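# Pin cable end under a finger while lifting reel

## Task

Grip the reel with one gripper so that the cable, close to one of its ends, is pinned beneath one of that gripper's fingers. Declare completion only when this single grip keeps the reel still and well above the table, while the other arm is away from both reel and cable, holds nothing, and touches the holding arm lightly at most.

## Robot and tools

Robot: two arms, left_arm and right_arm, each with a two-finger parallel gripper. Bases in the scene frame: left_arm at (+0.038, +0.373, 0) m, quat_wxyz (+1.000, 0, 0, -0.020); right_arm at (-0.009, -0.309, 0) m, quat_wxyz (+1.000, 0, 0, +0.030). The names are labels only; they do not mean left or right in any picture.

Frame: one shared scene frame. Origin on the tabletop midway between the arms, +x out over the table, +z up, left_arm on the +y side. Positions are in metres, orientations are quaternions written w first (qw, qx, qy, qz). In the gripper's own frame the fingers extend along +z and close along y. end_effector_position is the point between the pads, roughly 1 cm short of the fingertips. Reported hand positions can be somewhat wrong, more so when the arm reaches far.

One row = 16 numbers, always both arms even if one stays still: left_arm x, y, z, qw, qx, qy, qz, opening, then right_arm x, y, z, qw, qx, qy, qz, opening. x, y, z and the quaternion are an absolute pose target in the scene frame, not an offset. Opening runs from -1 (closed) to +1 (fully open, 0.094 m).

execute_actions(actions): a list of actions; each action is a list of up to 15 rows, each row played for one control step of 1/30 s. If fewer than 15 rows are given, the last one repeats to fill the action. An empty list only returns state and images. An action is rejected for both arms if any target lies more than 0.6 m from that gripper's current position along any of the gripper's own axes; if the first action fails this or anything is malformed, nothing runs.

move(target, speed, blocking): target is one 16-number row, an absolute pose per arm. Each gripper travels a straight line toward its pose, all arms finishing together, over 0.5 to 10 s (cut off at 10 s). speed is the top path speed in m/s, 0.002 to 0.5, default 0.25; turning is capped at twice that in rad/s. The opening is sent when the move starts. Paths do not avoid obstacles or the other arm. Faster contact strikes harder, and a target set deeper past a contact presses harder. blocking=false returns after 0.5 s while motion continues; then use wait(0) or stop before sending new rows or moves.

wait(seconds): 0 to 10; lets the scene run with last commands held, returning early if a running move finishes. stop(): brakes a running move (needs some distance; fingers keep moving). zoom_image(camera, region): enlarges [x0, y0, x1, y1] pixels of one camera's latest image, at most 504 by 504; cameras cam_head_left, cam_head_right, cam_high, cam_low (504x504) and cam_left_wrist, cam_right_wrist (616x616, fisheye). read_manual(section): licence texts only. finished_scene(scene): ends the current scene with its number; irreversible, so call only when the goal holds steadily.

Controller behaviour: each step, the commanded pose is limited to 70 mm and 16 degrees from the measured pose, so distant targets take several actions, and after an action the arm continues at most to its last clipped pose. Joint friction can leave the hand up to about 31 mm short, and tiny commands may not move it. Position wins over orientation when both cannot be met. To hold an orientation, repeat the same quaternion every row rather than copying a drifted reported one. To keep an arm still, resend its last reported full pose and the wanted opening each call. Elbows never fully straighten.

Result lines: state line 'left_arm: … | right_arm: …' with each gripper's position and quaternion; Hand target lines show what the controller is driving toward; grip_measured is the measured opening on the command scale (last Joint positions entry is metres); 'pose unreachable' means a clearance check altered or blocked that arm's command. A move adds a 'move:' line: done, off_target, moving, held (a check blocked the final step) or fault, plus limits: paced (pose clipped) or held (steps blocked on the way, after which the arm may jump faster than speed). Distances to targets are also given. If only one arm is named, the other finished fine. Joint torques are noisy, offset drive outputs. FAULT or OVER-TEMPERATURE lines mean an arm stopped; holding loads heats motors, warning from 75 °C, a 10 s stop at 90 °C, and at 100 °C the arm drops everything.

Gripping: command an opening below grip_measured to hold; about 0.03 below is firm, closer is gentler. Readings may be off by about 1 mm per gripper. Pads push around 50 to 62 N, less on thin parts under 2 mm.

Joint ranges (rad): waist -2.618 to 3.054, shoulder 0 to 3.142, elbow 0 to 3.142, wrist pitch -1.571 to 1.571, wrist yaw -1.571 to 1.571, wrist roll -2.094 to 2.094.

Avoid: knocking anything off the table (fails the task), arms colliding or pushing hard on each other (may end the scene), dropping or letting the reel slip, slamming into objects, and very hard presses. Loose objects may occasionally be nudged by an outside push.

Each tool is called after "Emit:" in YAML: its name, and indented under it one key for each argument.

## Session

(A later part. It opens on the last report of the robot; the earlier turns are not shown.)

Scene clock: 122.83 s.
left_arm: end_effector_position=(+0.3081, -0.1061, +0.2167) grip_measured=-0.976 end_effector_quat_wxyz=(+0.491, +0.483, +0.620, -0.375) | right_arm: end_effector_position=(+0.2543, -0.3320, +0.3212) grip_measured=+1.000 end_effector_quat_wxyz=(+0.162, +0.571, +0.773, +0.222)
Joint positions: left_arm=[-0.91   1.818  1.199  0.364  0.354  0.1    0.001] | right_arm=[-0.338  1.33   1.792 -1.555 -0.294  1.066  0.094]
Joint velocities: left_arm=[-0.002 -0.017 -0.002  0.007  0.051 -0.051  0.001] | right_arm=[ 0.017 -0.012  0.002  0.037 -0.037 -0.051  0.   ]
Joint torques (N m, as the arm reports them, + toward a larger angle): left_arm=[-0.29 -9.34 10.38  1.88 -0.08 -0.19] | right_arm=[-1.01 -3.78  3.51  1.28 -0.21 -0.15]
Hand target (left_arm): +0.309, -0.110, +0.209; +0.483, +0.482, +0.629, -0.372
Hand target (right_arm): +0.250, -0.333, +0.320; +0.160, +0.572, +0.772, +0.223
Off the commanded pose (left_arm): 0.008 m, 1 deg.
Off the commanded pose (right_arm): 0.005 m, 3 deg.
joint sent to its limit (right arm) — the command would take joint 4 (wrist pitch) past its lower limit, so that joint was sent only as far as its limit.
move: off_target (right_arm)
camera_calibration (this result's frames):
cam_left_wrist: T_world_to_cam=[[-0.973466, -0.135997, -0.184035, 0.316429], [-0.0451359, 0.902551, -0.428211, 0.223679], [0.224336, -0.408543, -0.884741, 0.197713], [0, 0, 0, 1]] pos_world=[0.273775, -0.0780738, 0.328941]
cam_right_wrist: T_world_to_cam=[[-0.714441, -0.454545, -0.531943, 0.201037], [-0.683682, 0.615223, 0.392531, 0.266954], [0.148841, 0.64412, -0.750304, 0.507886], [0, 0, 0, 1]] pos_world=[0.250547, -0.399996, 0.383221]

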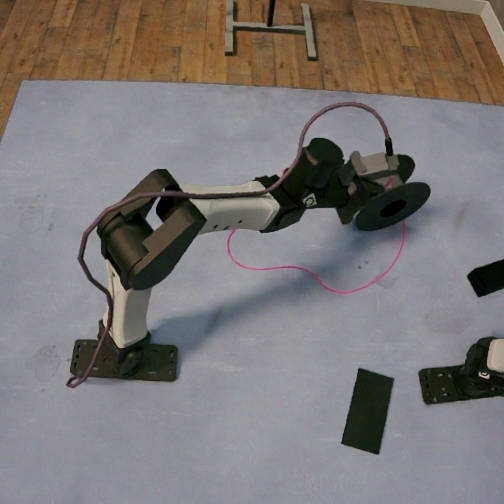

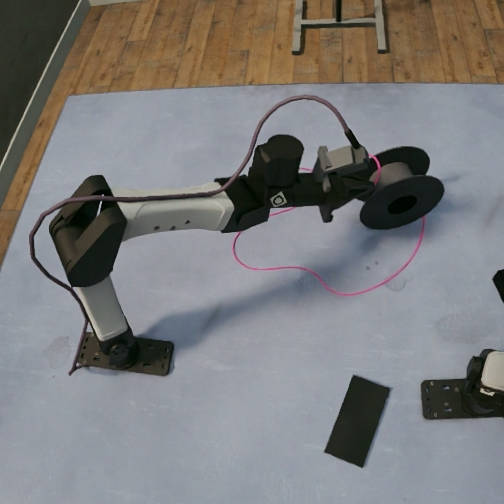

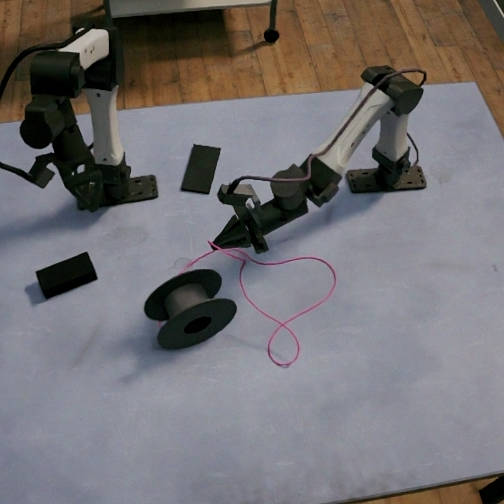

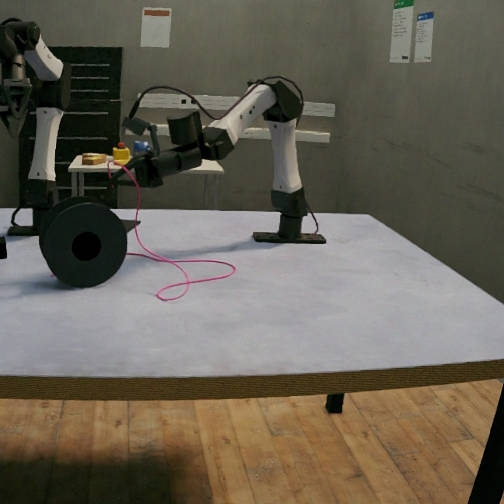

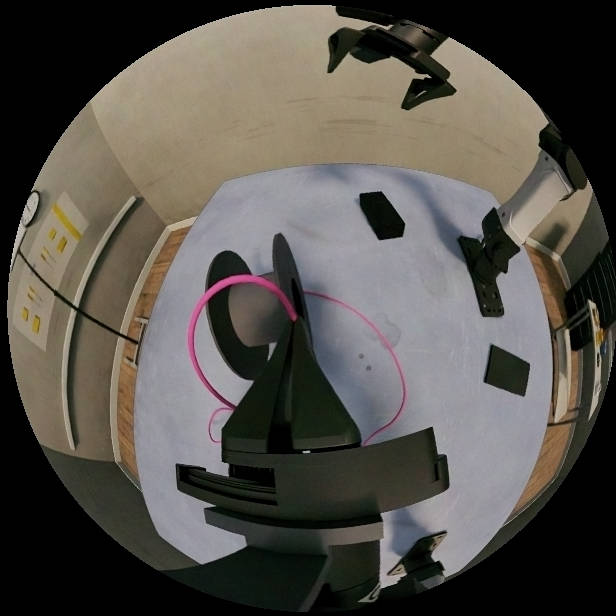

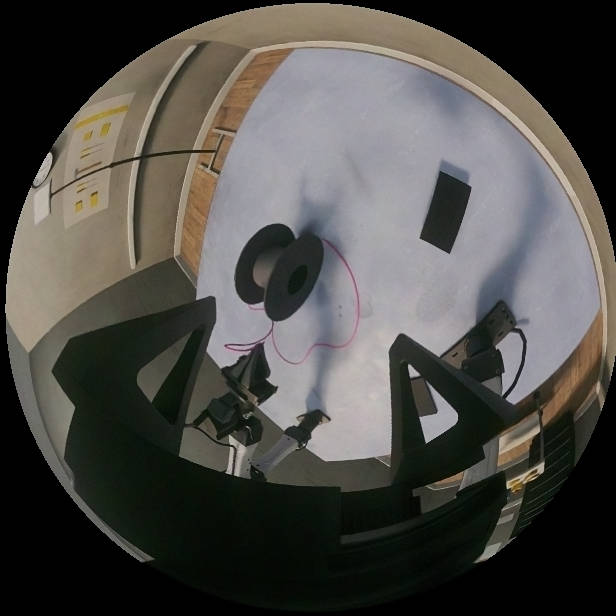

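Emit:
move:
  target: [0.345,-0.2,0.215,0.483,0.483,0.629,-0.371,-1,0.22,-0.4,0.3,0.16,0.573,0.779,0.218,1]
  speed: 0.08

Emit:
move:
  target: [0.32,-0.2,0.16,0.483,0.483,0.629,-0.371,-1,0.22,-0.4,0.3,0.16,0.573,0.779,0.218,1]
  speed: 0.05

Scene clock: 133.63 s.
left_arm: end_effector_position=(+0.3447, -0.1951, +0.2262) grip_measured=-0.976 end_effector_quat_wxyz=(+0.494, +0.483, +0.618, -0.375) | right_arm: end_effector_position=(+0.2236, -0.4035, +0.2995) grip_measured=+1.000 end_effector_quat_wxyz=(+0.188, +0.573, +0.770, +0.209)
Joint positions: left_arm=[-0.956  2.154  1.714  0.195  0.308  0.088  0.001] | right_arm=[-0.734  1.29   1.665 -1.555 -0.426  0.691  0.094]
Joint velocities: left_arm=[ 0.002 -0.012 -0.002  0.051  0.066  0.066 -0.   ] | right_arm=[ 0.012  0.022 -0.007 -0.022 -0.051 -0.007  0.   ]
Joint torques (N m, as the arm reports them, + toward a larger angle): left_arm=[ -0.32 -12.97  10.55   1.87  -0.09  -0.18] | right_arm=[-0.99 -3.85  3.77  1.12 -0.34 -0.13]
Hand target (left_arm): +0.344, -0.199, +0.214; +0.483, +0.483, +0.629, -0.372
Hand target (right_arm): +0.219, -0.402, +0.299; +0.189, +0.573, +0.768, +0.212
Off the commanded pose (left_arm): 0.012 m, 2 deg.
Off the commanded pose (right_arm): 0.005 m, 3 deg.
joint sent to its limit (right arm) — the command would take joint 4 (wrist pitch) past its lower limit, so that joint was sent only as far as its limit.
move: off_target (left_arm, right_arm)
camera_calibration (this result's frames):
cam_left_wrist: T_world_to_cam=[[-0.972479, -0.138281, -0.187518, 0.341643], [-0.0444714, 0.9002, -0.4332, 0.310174], [0.228707, -0.412939, -0.881575, 0.15849], [0, 0, 0, 1]] pos_world=[0.309787, -0.166529, 0.338152]
cam_right_wrist: T_world_to_cam=[[-0.710808, -0.463411, -0.529152, 0.129873], [-0.67922, 0.647709, 0.345155, 0.324783], [0.182788, 0.60475, -0.775156, 0.526122], [0, 0, 0, 1]] pos_world=[0.216746, -0.468353, 0.364448]

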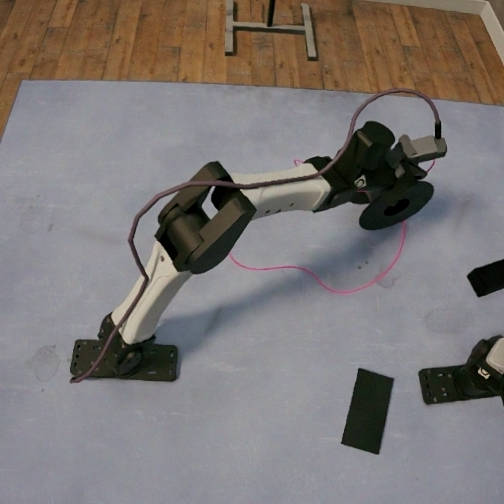

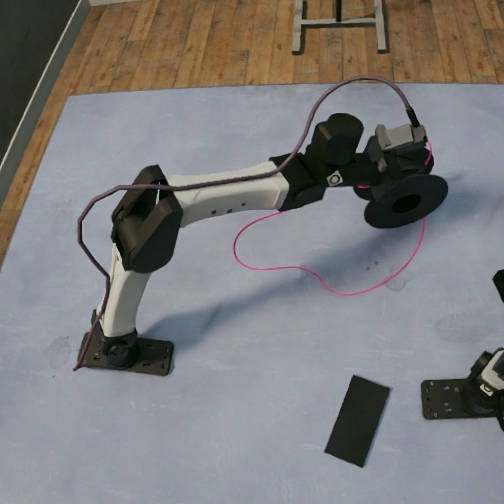

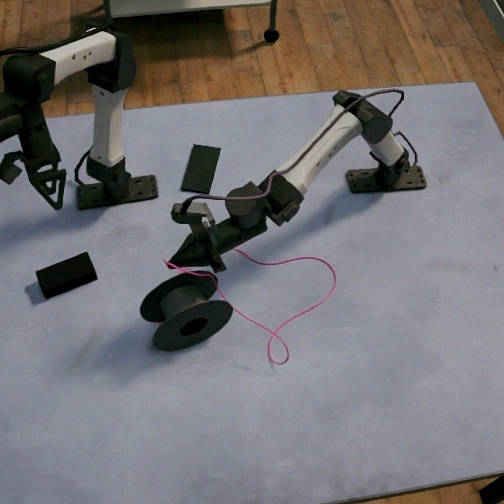

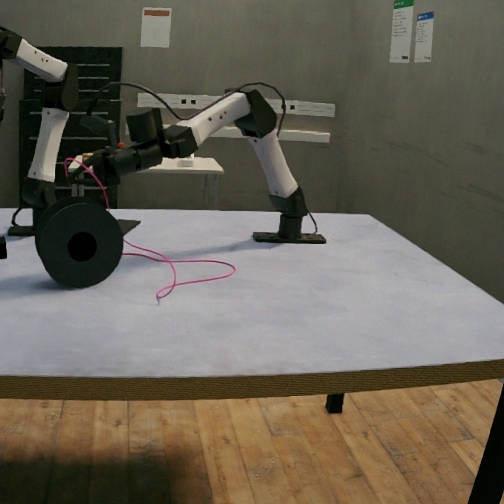

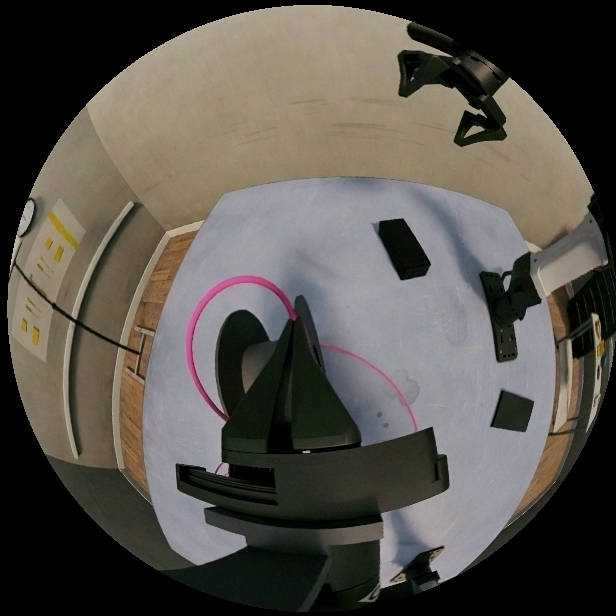

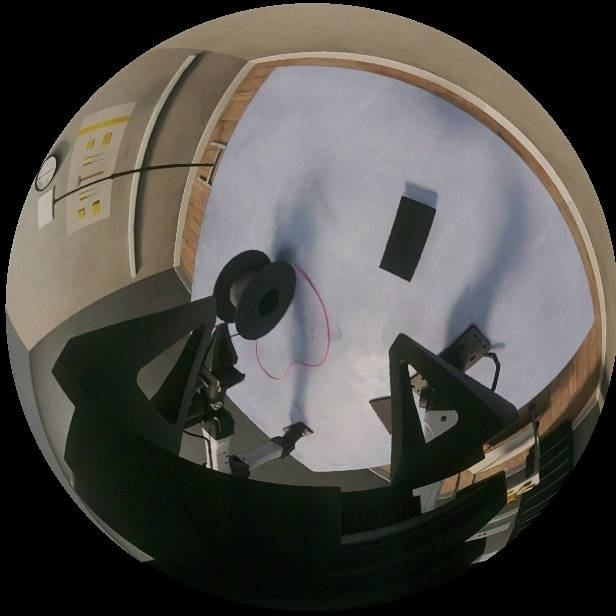

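Scene clock: 135.40 s.
left_arm: end_effector_position=(+0.3230, -0.1999, +0.1801) grip_measured=-0.976 end_effector_quat_wxyz=(+0.495, +0.482, +0.617, -0.376) | right_arm: end_effector_position=(+0.2241, -0.4025, +0.2999) grip_measured=+1.000 end_effector_quat_wxyz=(+0.188, +0.572, +0.770, +0.212)
Joint positions: left_arm=[-0.999  2.179  1.558  0.384  0.268  0.077  0.001] | right_arm=[-0.734  1.29   1.665 -1.555 -0.433  0.69   0.094]
Joint velocities: left_arm=[ 0.007  0.007  0.012  0.066 -0.007  0.037  0.001] | right_arm=[-0.007  0.002 -0.002 -0.095  0.037  0.066  0.   ]
Joint torques (N m, as the arm reports them, + toward a larger angle): left_arm=[ -0.33 -13.09   7.43   2.02  -0.09  -0.2 ] | right_arm=[-0.55 -3.83  3.79  1.11 -0.33 -0.1 ]
Hand target (left_arm): +0.320, -0.200, +0.160; +0.483, +0.483, +0.629, -0.371
Hand target (right_arm): +0.220, -0.400, +0.299; +0.188, +0.573, +0.768, +0.216
Off the commanded pose (left_arm): 0.020 m, 2 deg.
Off the commanded pose (right_arm): 0.005 m, 3 deg.
joint sent to its limit (right arm) — the command would take joint 4 (wrist pitch) past its lower limit, so that joint was sent only as far as its limit.
move: off_target (left_arm, right_arm)
camera_calibration (this result's frames):
cam_left_wrist: T_world_to_cam=[[-0.972377, -0.137895, -0.188331, 0.311442], [-0.0427471, 0.8984, -0.437093, 0.293317], [0.22947, -0.416968, -0.879478, 0.119337], [0, 0, 0, 1]] pos_world=[0.287993, -0.17081, 0.291815]
cam_right_wrist: T_world_to_cam=[[-0.707318, -0.462963, -0.534197, 0.13184], [-0.682499, 0.64407, 0.345498, 0.323531], [0.184108, 0.608966, -0.771534, 0.526116], [0, 0, 0, 1]] pos_world=[0.217201, -0.467726, 0.364566]

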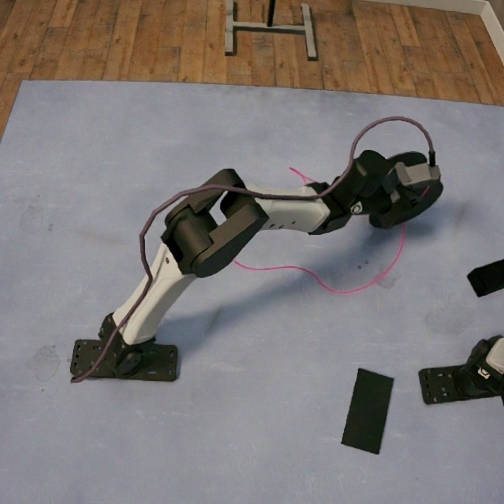

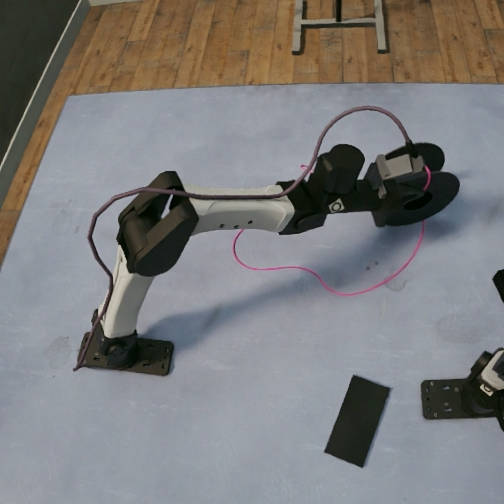

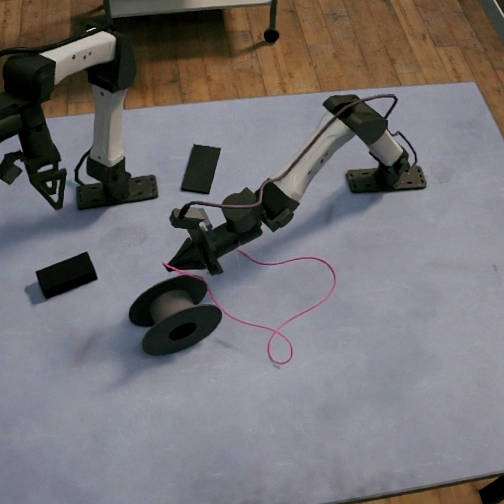

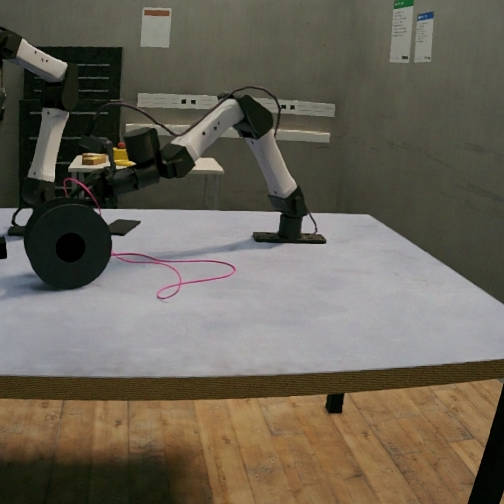

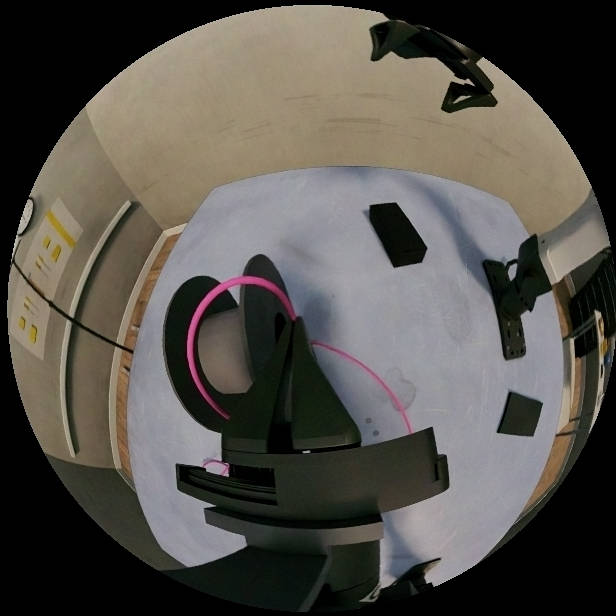

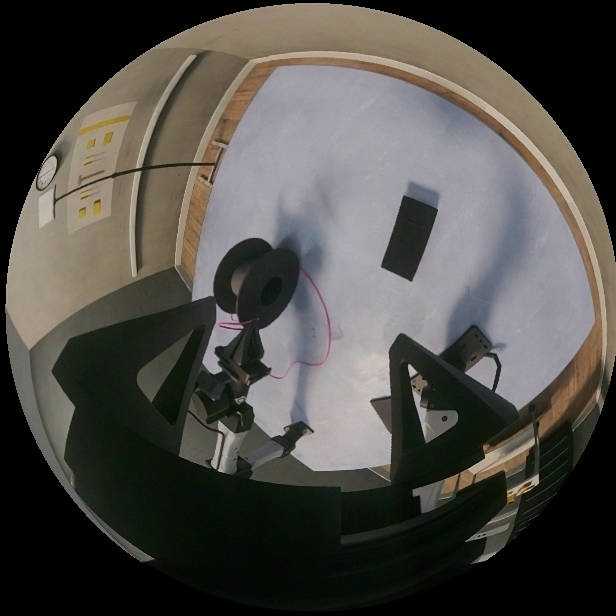

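Emit:
move:
  target: [0.27,0.03,0.24,0.483,0.483,0.629,-0.371,-1,0.3,-0.36,0.3,0.16,0.573,0.779,0.218,1]
  speed: 0.2

Emit:
move:
  target: [0.27,0.03,0.24,0.483,0.483,0.629,-0.371,-1,0.44,-0.22,0.24,0.1,0.57,0.79,0.2,1]
  speed: 0.2

Scene clock: 154.70 s.
left_arm: end_effector_position=(+0.2759, +0.0253, +0.2538) grip_measured=-0.976 end_effector_quat_wxyz=(+0.497, +0.480, +0.621, -0.371) | right_arm: end_effector_position=(+0.2940, -0.3583, +0.2933) grip_measured=+1.000 end_effector_quat_wxyz=(+0.147, +0.577, +0.774, +0.218)
Joint positions: left_arm=[-0.73   1.305  0.846  0.19   0.513  0.152  0.001] | right_arm=[-0.402  1.454  1.769 -1.458 -0.325  1.01   0.094]
Joint velocities: left_arm=[-0.002 -0.002 -0.017 -0.125  0.022  0.066  0.001] | right_arm=[-0.007  0.012 -0.012 -0.022  0.022  0.051  0.   ]
Joint torques (N m, as the arm reports them, + toward a larger angle): left_arm=[ 0.69 -6.63  7.12  1.86  0.21  0.04] | right_arm=[ 1.14 -3.42  7.17  1.37 -0.05 -0.01]
Hand target (left_arm): +0.272, +0.030, +0.242; +0.484, +0.484, +0.628, -0.369
Hand target (right_arm): +0.301, -0.358, +0.300; +0.161, +0.571, +0.775, +0.220
Off the commanded pose (left_arm): 0.016 m, 2 deg.
Off the commanded pose (right_arm): 0.009 m, 2 deg.
move: off_target (left_arm)
camera_calibration (this result's frames):
cam_left_wrist: T_world_to_cam=[[-0.969985, -0.150144, -0.191276, 0.310984], [-0.0543046, 0.900494, -0.431465, 0.122938], [0.237025, -0.408127, -0.881619, 0.287151], [0, 0, 0, 1]] pos_world=[0.240264, 0.0531814, 0.365685]
cam_right_wrist: T_world_to_cam=[[-0.731254, -0.445875, -0.516201, 0.20605], [-0.670099, 0.610954, 0.421548, 0.307174], [0.127417, 0.654164, -0.745543, 0.506464], [0, 0, 0, 1]] pos_world=[0.29198, -0.427107, 0.354466]

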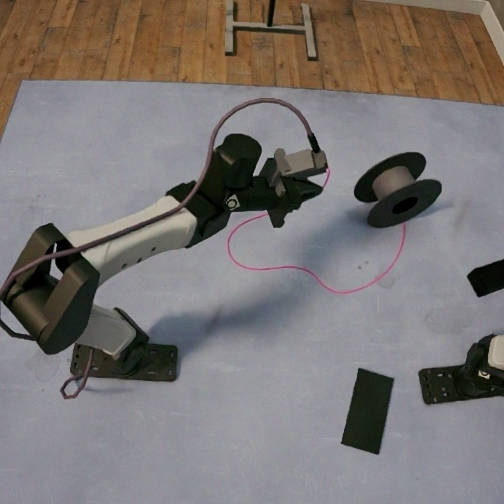

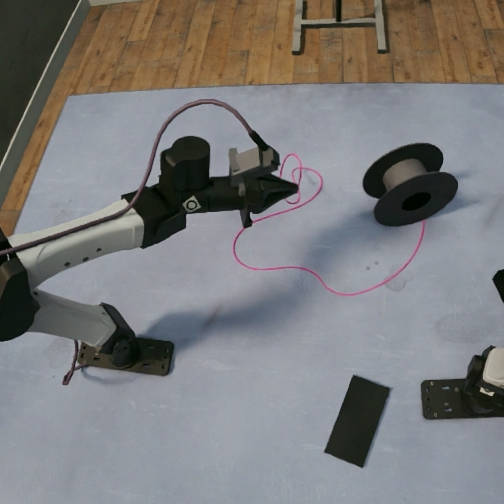

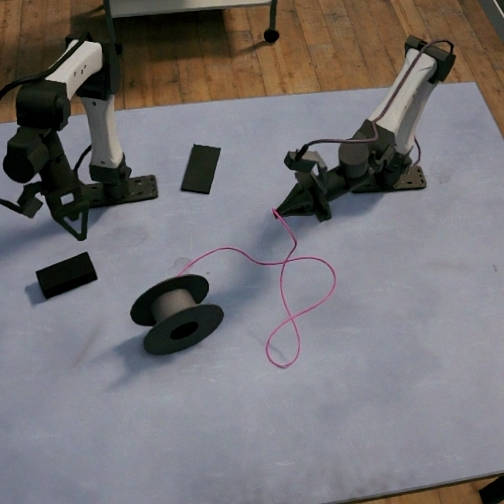

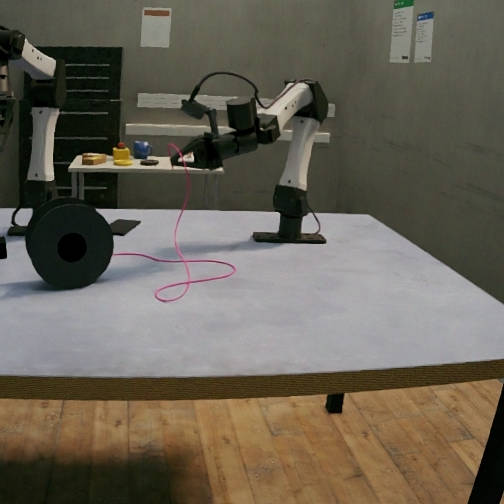

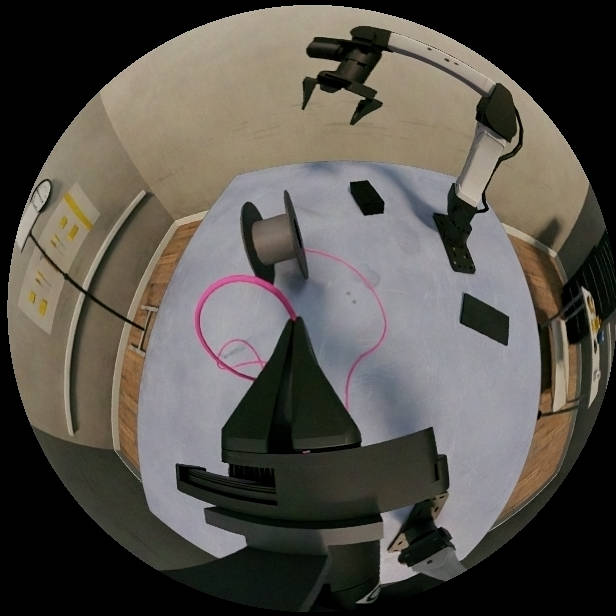

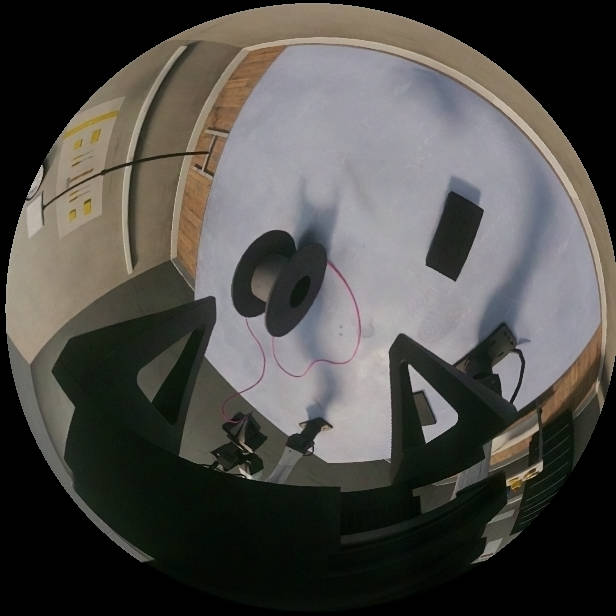

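Scene clock: 156.30 s.
left_arm: end_effector_position=(+0.2746, +0.0266, +0.2470) grip_measured=-0.976 end_effector_quat_wxyz=(+0.491, +0.480, +0.625, -0.370) | right_arm: end_effector_position=(+0.4384, -0.2179, +0.2311) grip_measured=+1.000 end_effector_quat_wxyz=(+0.091, +0.571, +0.791, +0.201)
Joint positions: left_arm=[-0.73   1.305  0.831  0.191  0.513  0.152  0.001] | right_arm=[ 0.08   1.977  2.136 -1.313 -0.16   1.425  0.094]
Joint velocities: left_arm=[ 0.007 -0.007 -0.002  0.066 -0.022  0.022  0.   ] | right_arm=[-0.007 -0.002  0.002 -0.037 -0.051 -0.066  0.   ]
Joint torques (N m, as the arm reports them, + toward a larger angle): left_arm=[ 0.29 -6.78  7.45  1.9   0.2  -0.05] | right_arm=[ 0.61 -8.93  7.6   1.07  0.03 -0.05]
Hand target (left_arm): +0.270, +0.030, +0.240; +0.483, +0.483, +0.629, -0.371
Hand target (right_arm): +0.440, -0.216, +0.239; +0.100, +0.570, +0.789, +0.205
Off the commanded pose (left_arm): 0.009 m, 1 deg.
Off the commanded pose (right_arm): 0.009 m, 1 deg.
move: done
camera_calibration (this result's frames):
cam_left_wrist: T_world_to_cam=[[-0.971931, -0.148258, -0.182672, 0.306992], [-0.0587463, 0.904797, -0.421771, 0.11752], [0.227812, -0.399201, -0.88811, 0.285786], [0, 0, 0, 1]] pos_world=[0.240174, 0.0532687, 0.359455]
cam_right_wrist: T_world_to_cam=[[-0.762086, -0.467424, -0.448041, 0.335183], [-0.647296, 0.566337, 0.510167, 0.30417], [0.0152776, 0.678806, -0.734158, 0.401661], [0, 0, 0, 1]] pos_world=[0.44619, -0.28824, 0.289881]

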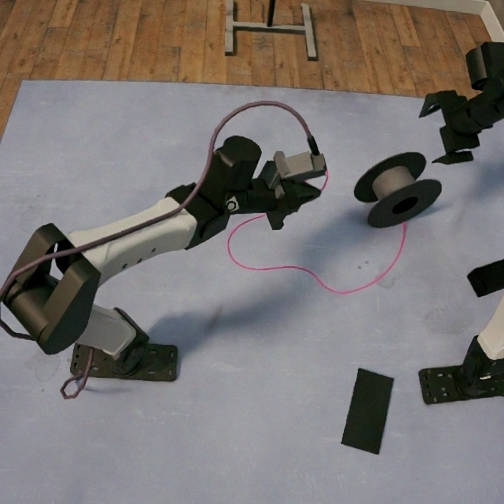

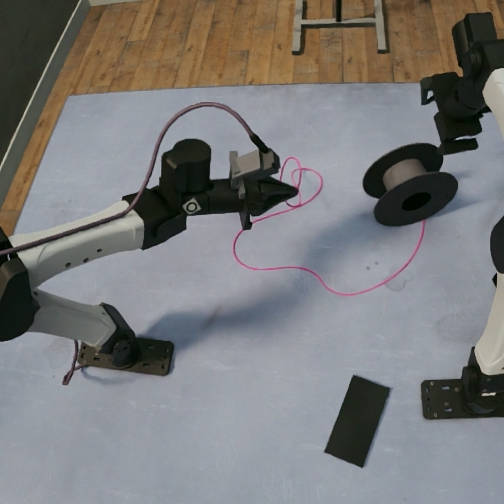

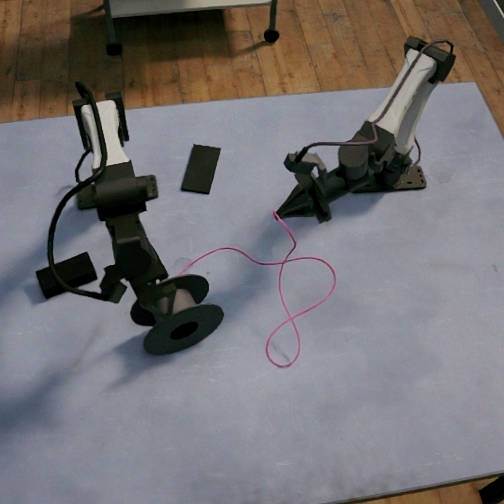

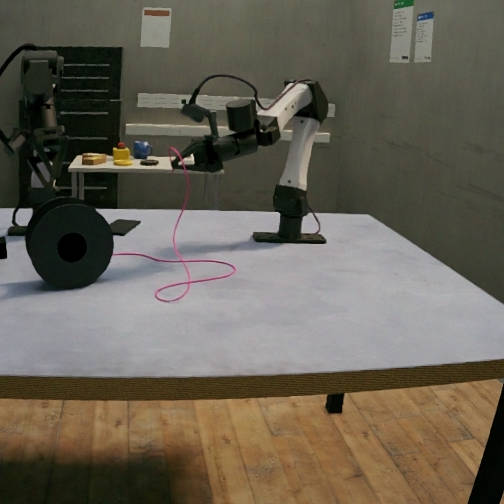

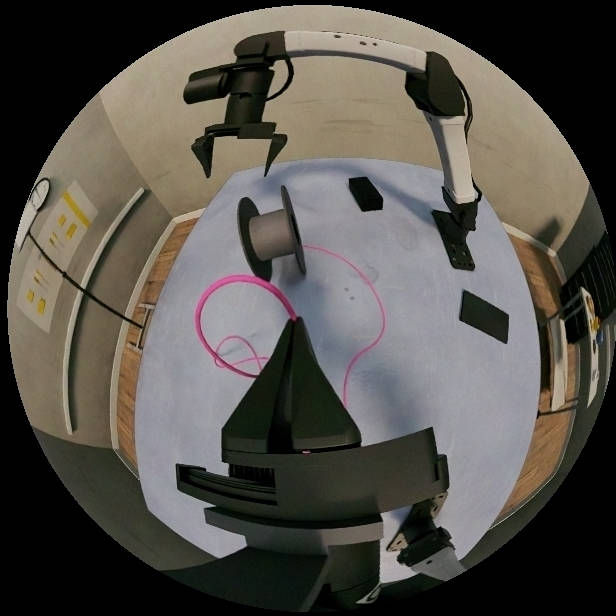

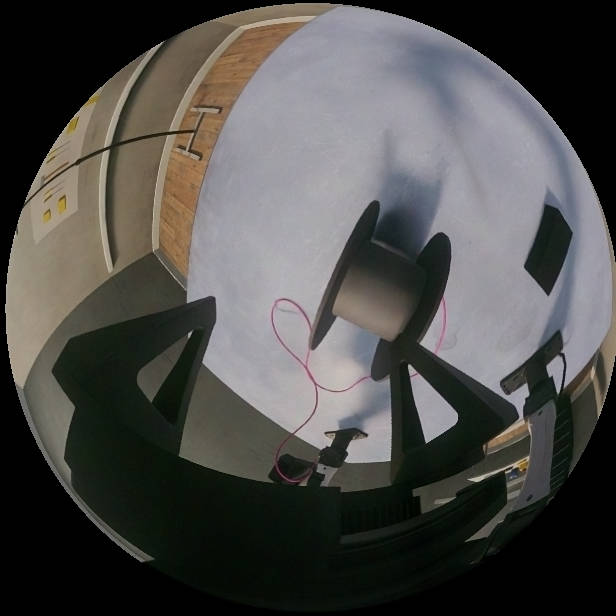

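Emit:
move:
  target: [0.27,0.03,0.24,0.483,0.483,0.629,-0.371,-1,0.437,-0.2,0.145,0,0.588,0.809,0,0.3]
  speed: 0.15

Scene clock: 164.00 s.
left_arm: end_effector_position=(+0.2746, +0.0266, +0.2470) grip_measured=-0.976 end_effector_quat_wxyz=(+0.491, +0.480, +0.625, -0.370) | right_arm: end_effector_position=(+0.4358, -0.2041, +0.1429) grip_measured=+0.302 end_effector_quat_wxyz=(+0.024, +0.588, +0.807, +0.037)
Joint positions: left_arm=[-0.73   1.305  0.831  0.191  0.513  0.152  0.001] | right_arm=[ 0.167  2.294  2.362 -1.551 -0.011  1.487  0.061]
Joint velocities: left_arm=[ 0.002 -0.007 -0.012  0.081 -0.007 -0.125  0.001] | right_arm=[ 0.007 -0.017 -0.012 -0.051 -0.066 -0.022  0.   ]
Joint torques (N m, as the arm reports them, + toward a larger angle): left_arm=[ 0.21 -6.89  7.46  1.87  0.19 -0.05] | right_arm=[  1.21 -10.06   6.62   0.41   0.14  -0.01]
Hand target (left_arm): +0.270, +0.030, +0.240; +0.483, +0.483, +0.629, -0.371
Hand target (right_arm): +0.436, -0.199, +0.143; +0.028, +0.586, +0.809, +0.034
Off the commanded pose (left_arm): 0.009 m, 1 deg.
Off the commanded pose (right_arm): 0.005 m, 5 deg.
joint sent to its limit (right arm) — the command would take joint 4 (wrist pitch) past its lower limit, so that joint was sent only as far as its limit.
move: off_target (right_arm)
camera_calibration (this result's frames):
cam_left_wrist: T_world_to_cam=[[-0.971931, -0.148258, -0.182672, 0.306992], [-0.0587463, 0.904797, -0.421771, 0.11752], [0.227812, -0.399201, -0.88811, 0.285786], [0, 0, 0, 1]] pos_world=[0.240174, 0.0532687, 0.359455]
cam_right_wrist: T_world_to_cam=[[-0.853098, -0.510705, -0.106789, 0.282209], [-0.474844, 0.675152, 0.564529, 0.278997], [-0.216209, 0.532307, -0.818476, 0.410665], [0, 0, 0, 1]] pos_world=[0.462021, -0.26284, 0.208754]

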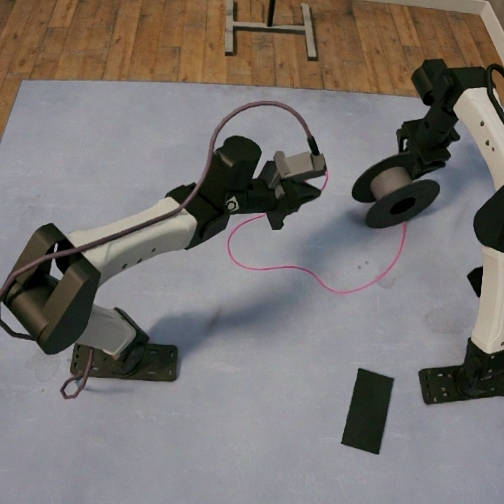

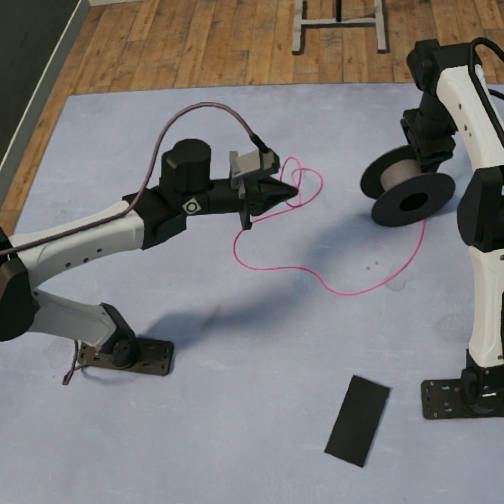

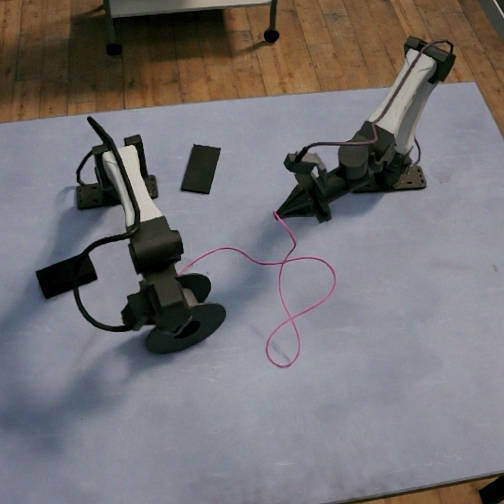

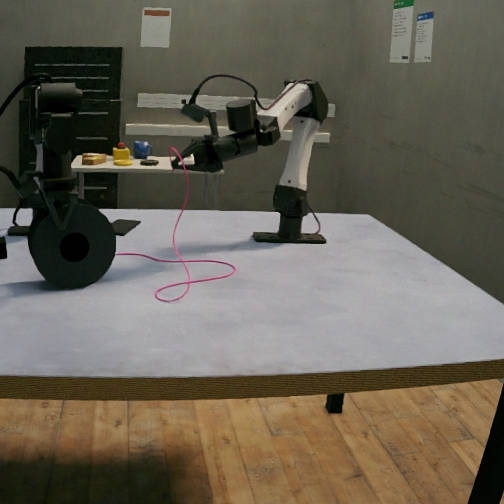

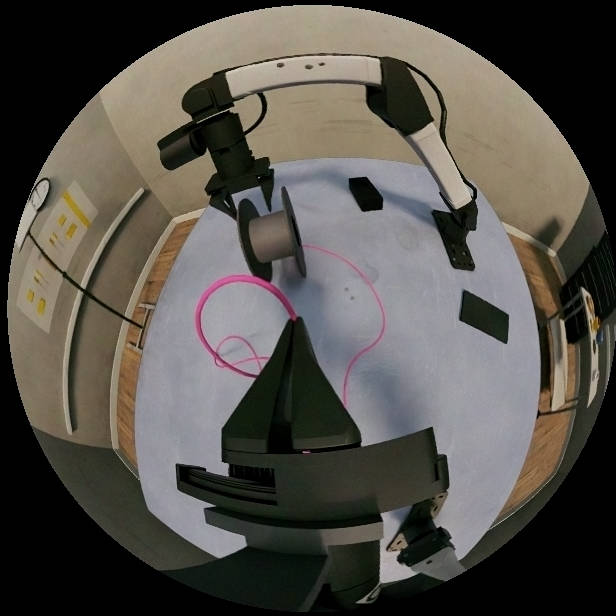

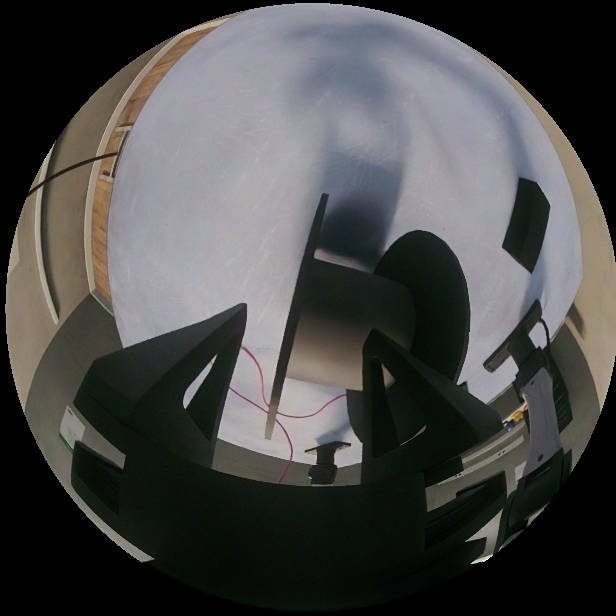

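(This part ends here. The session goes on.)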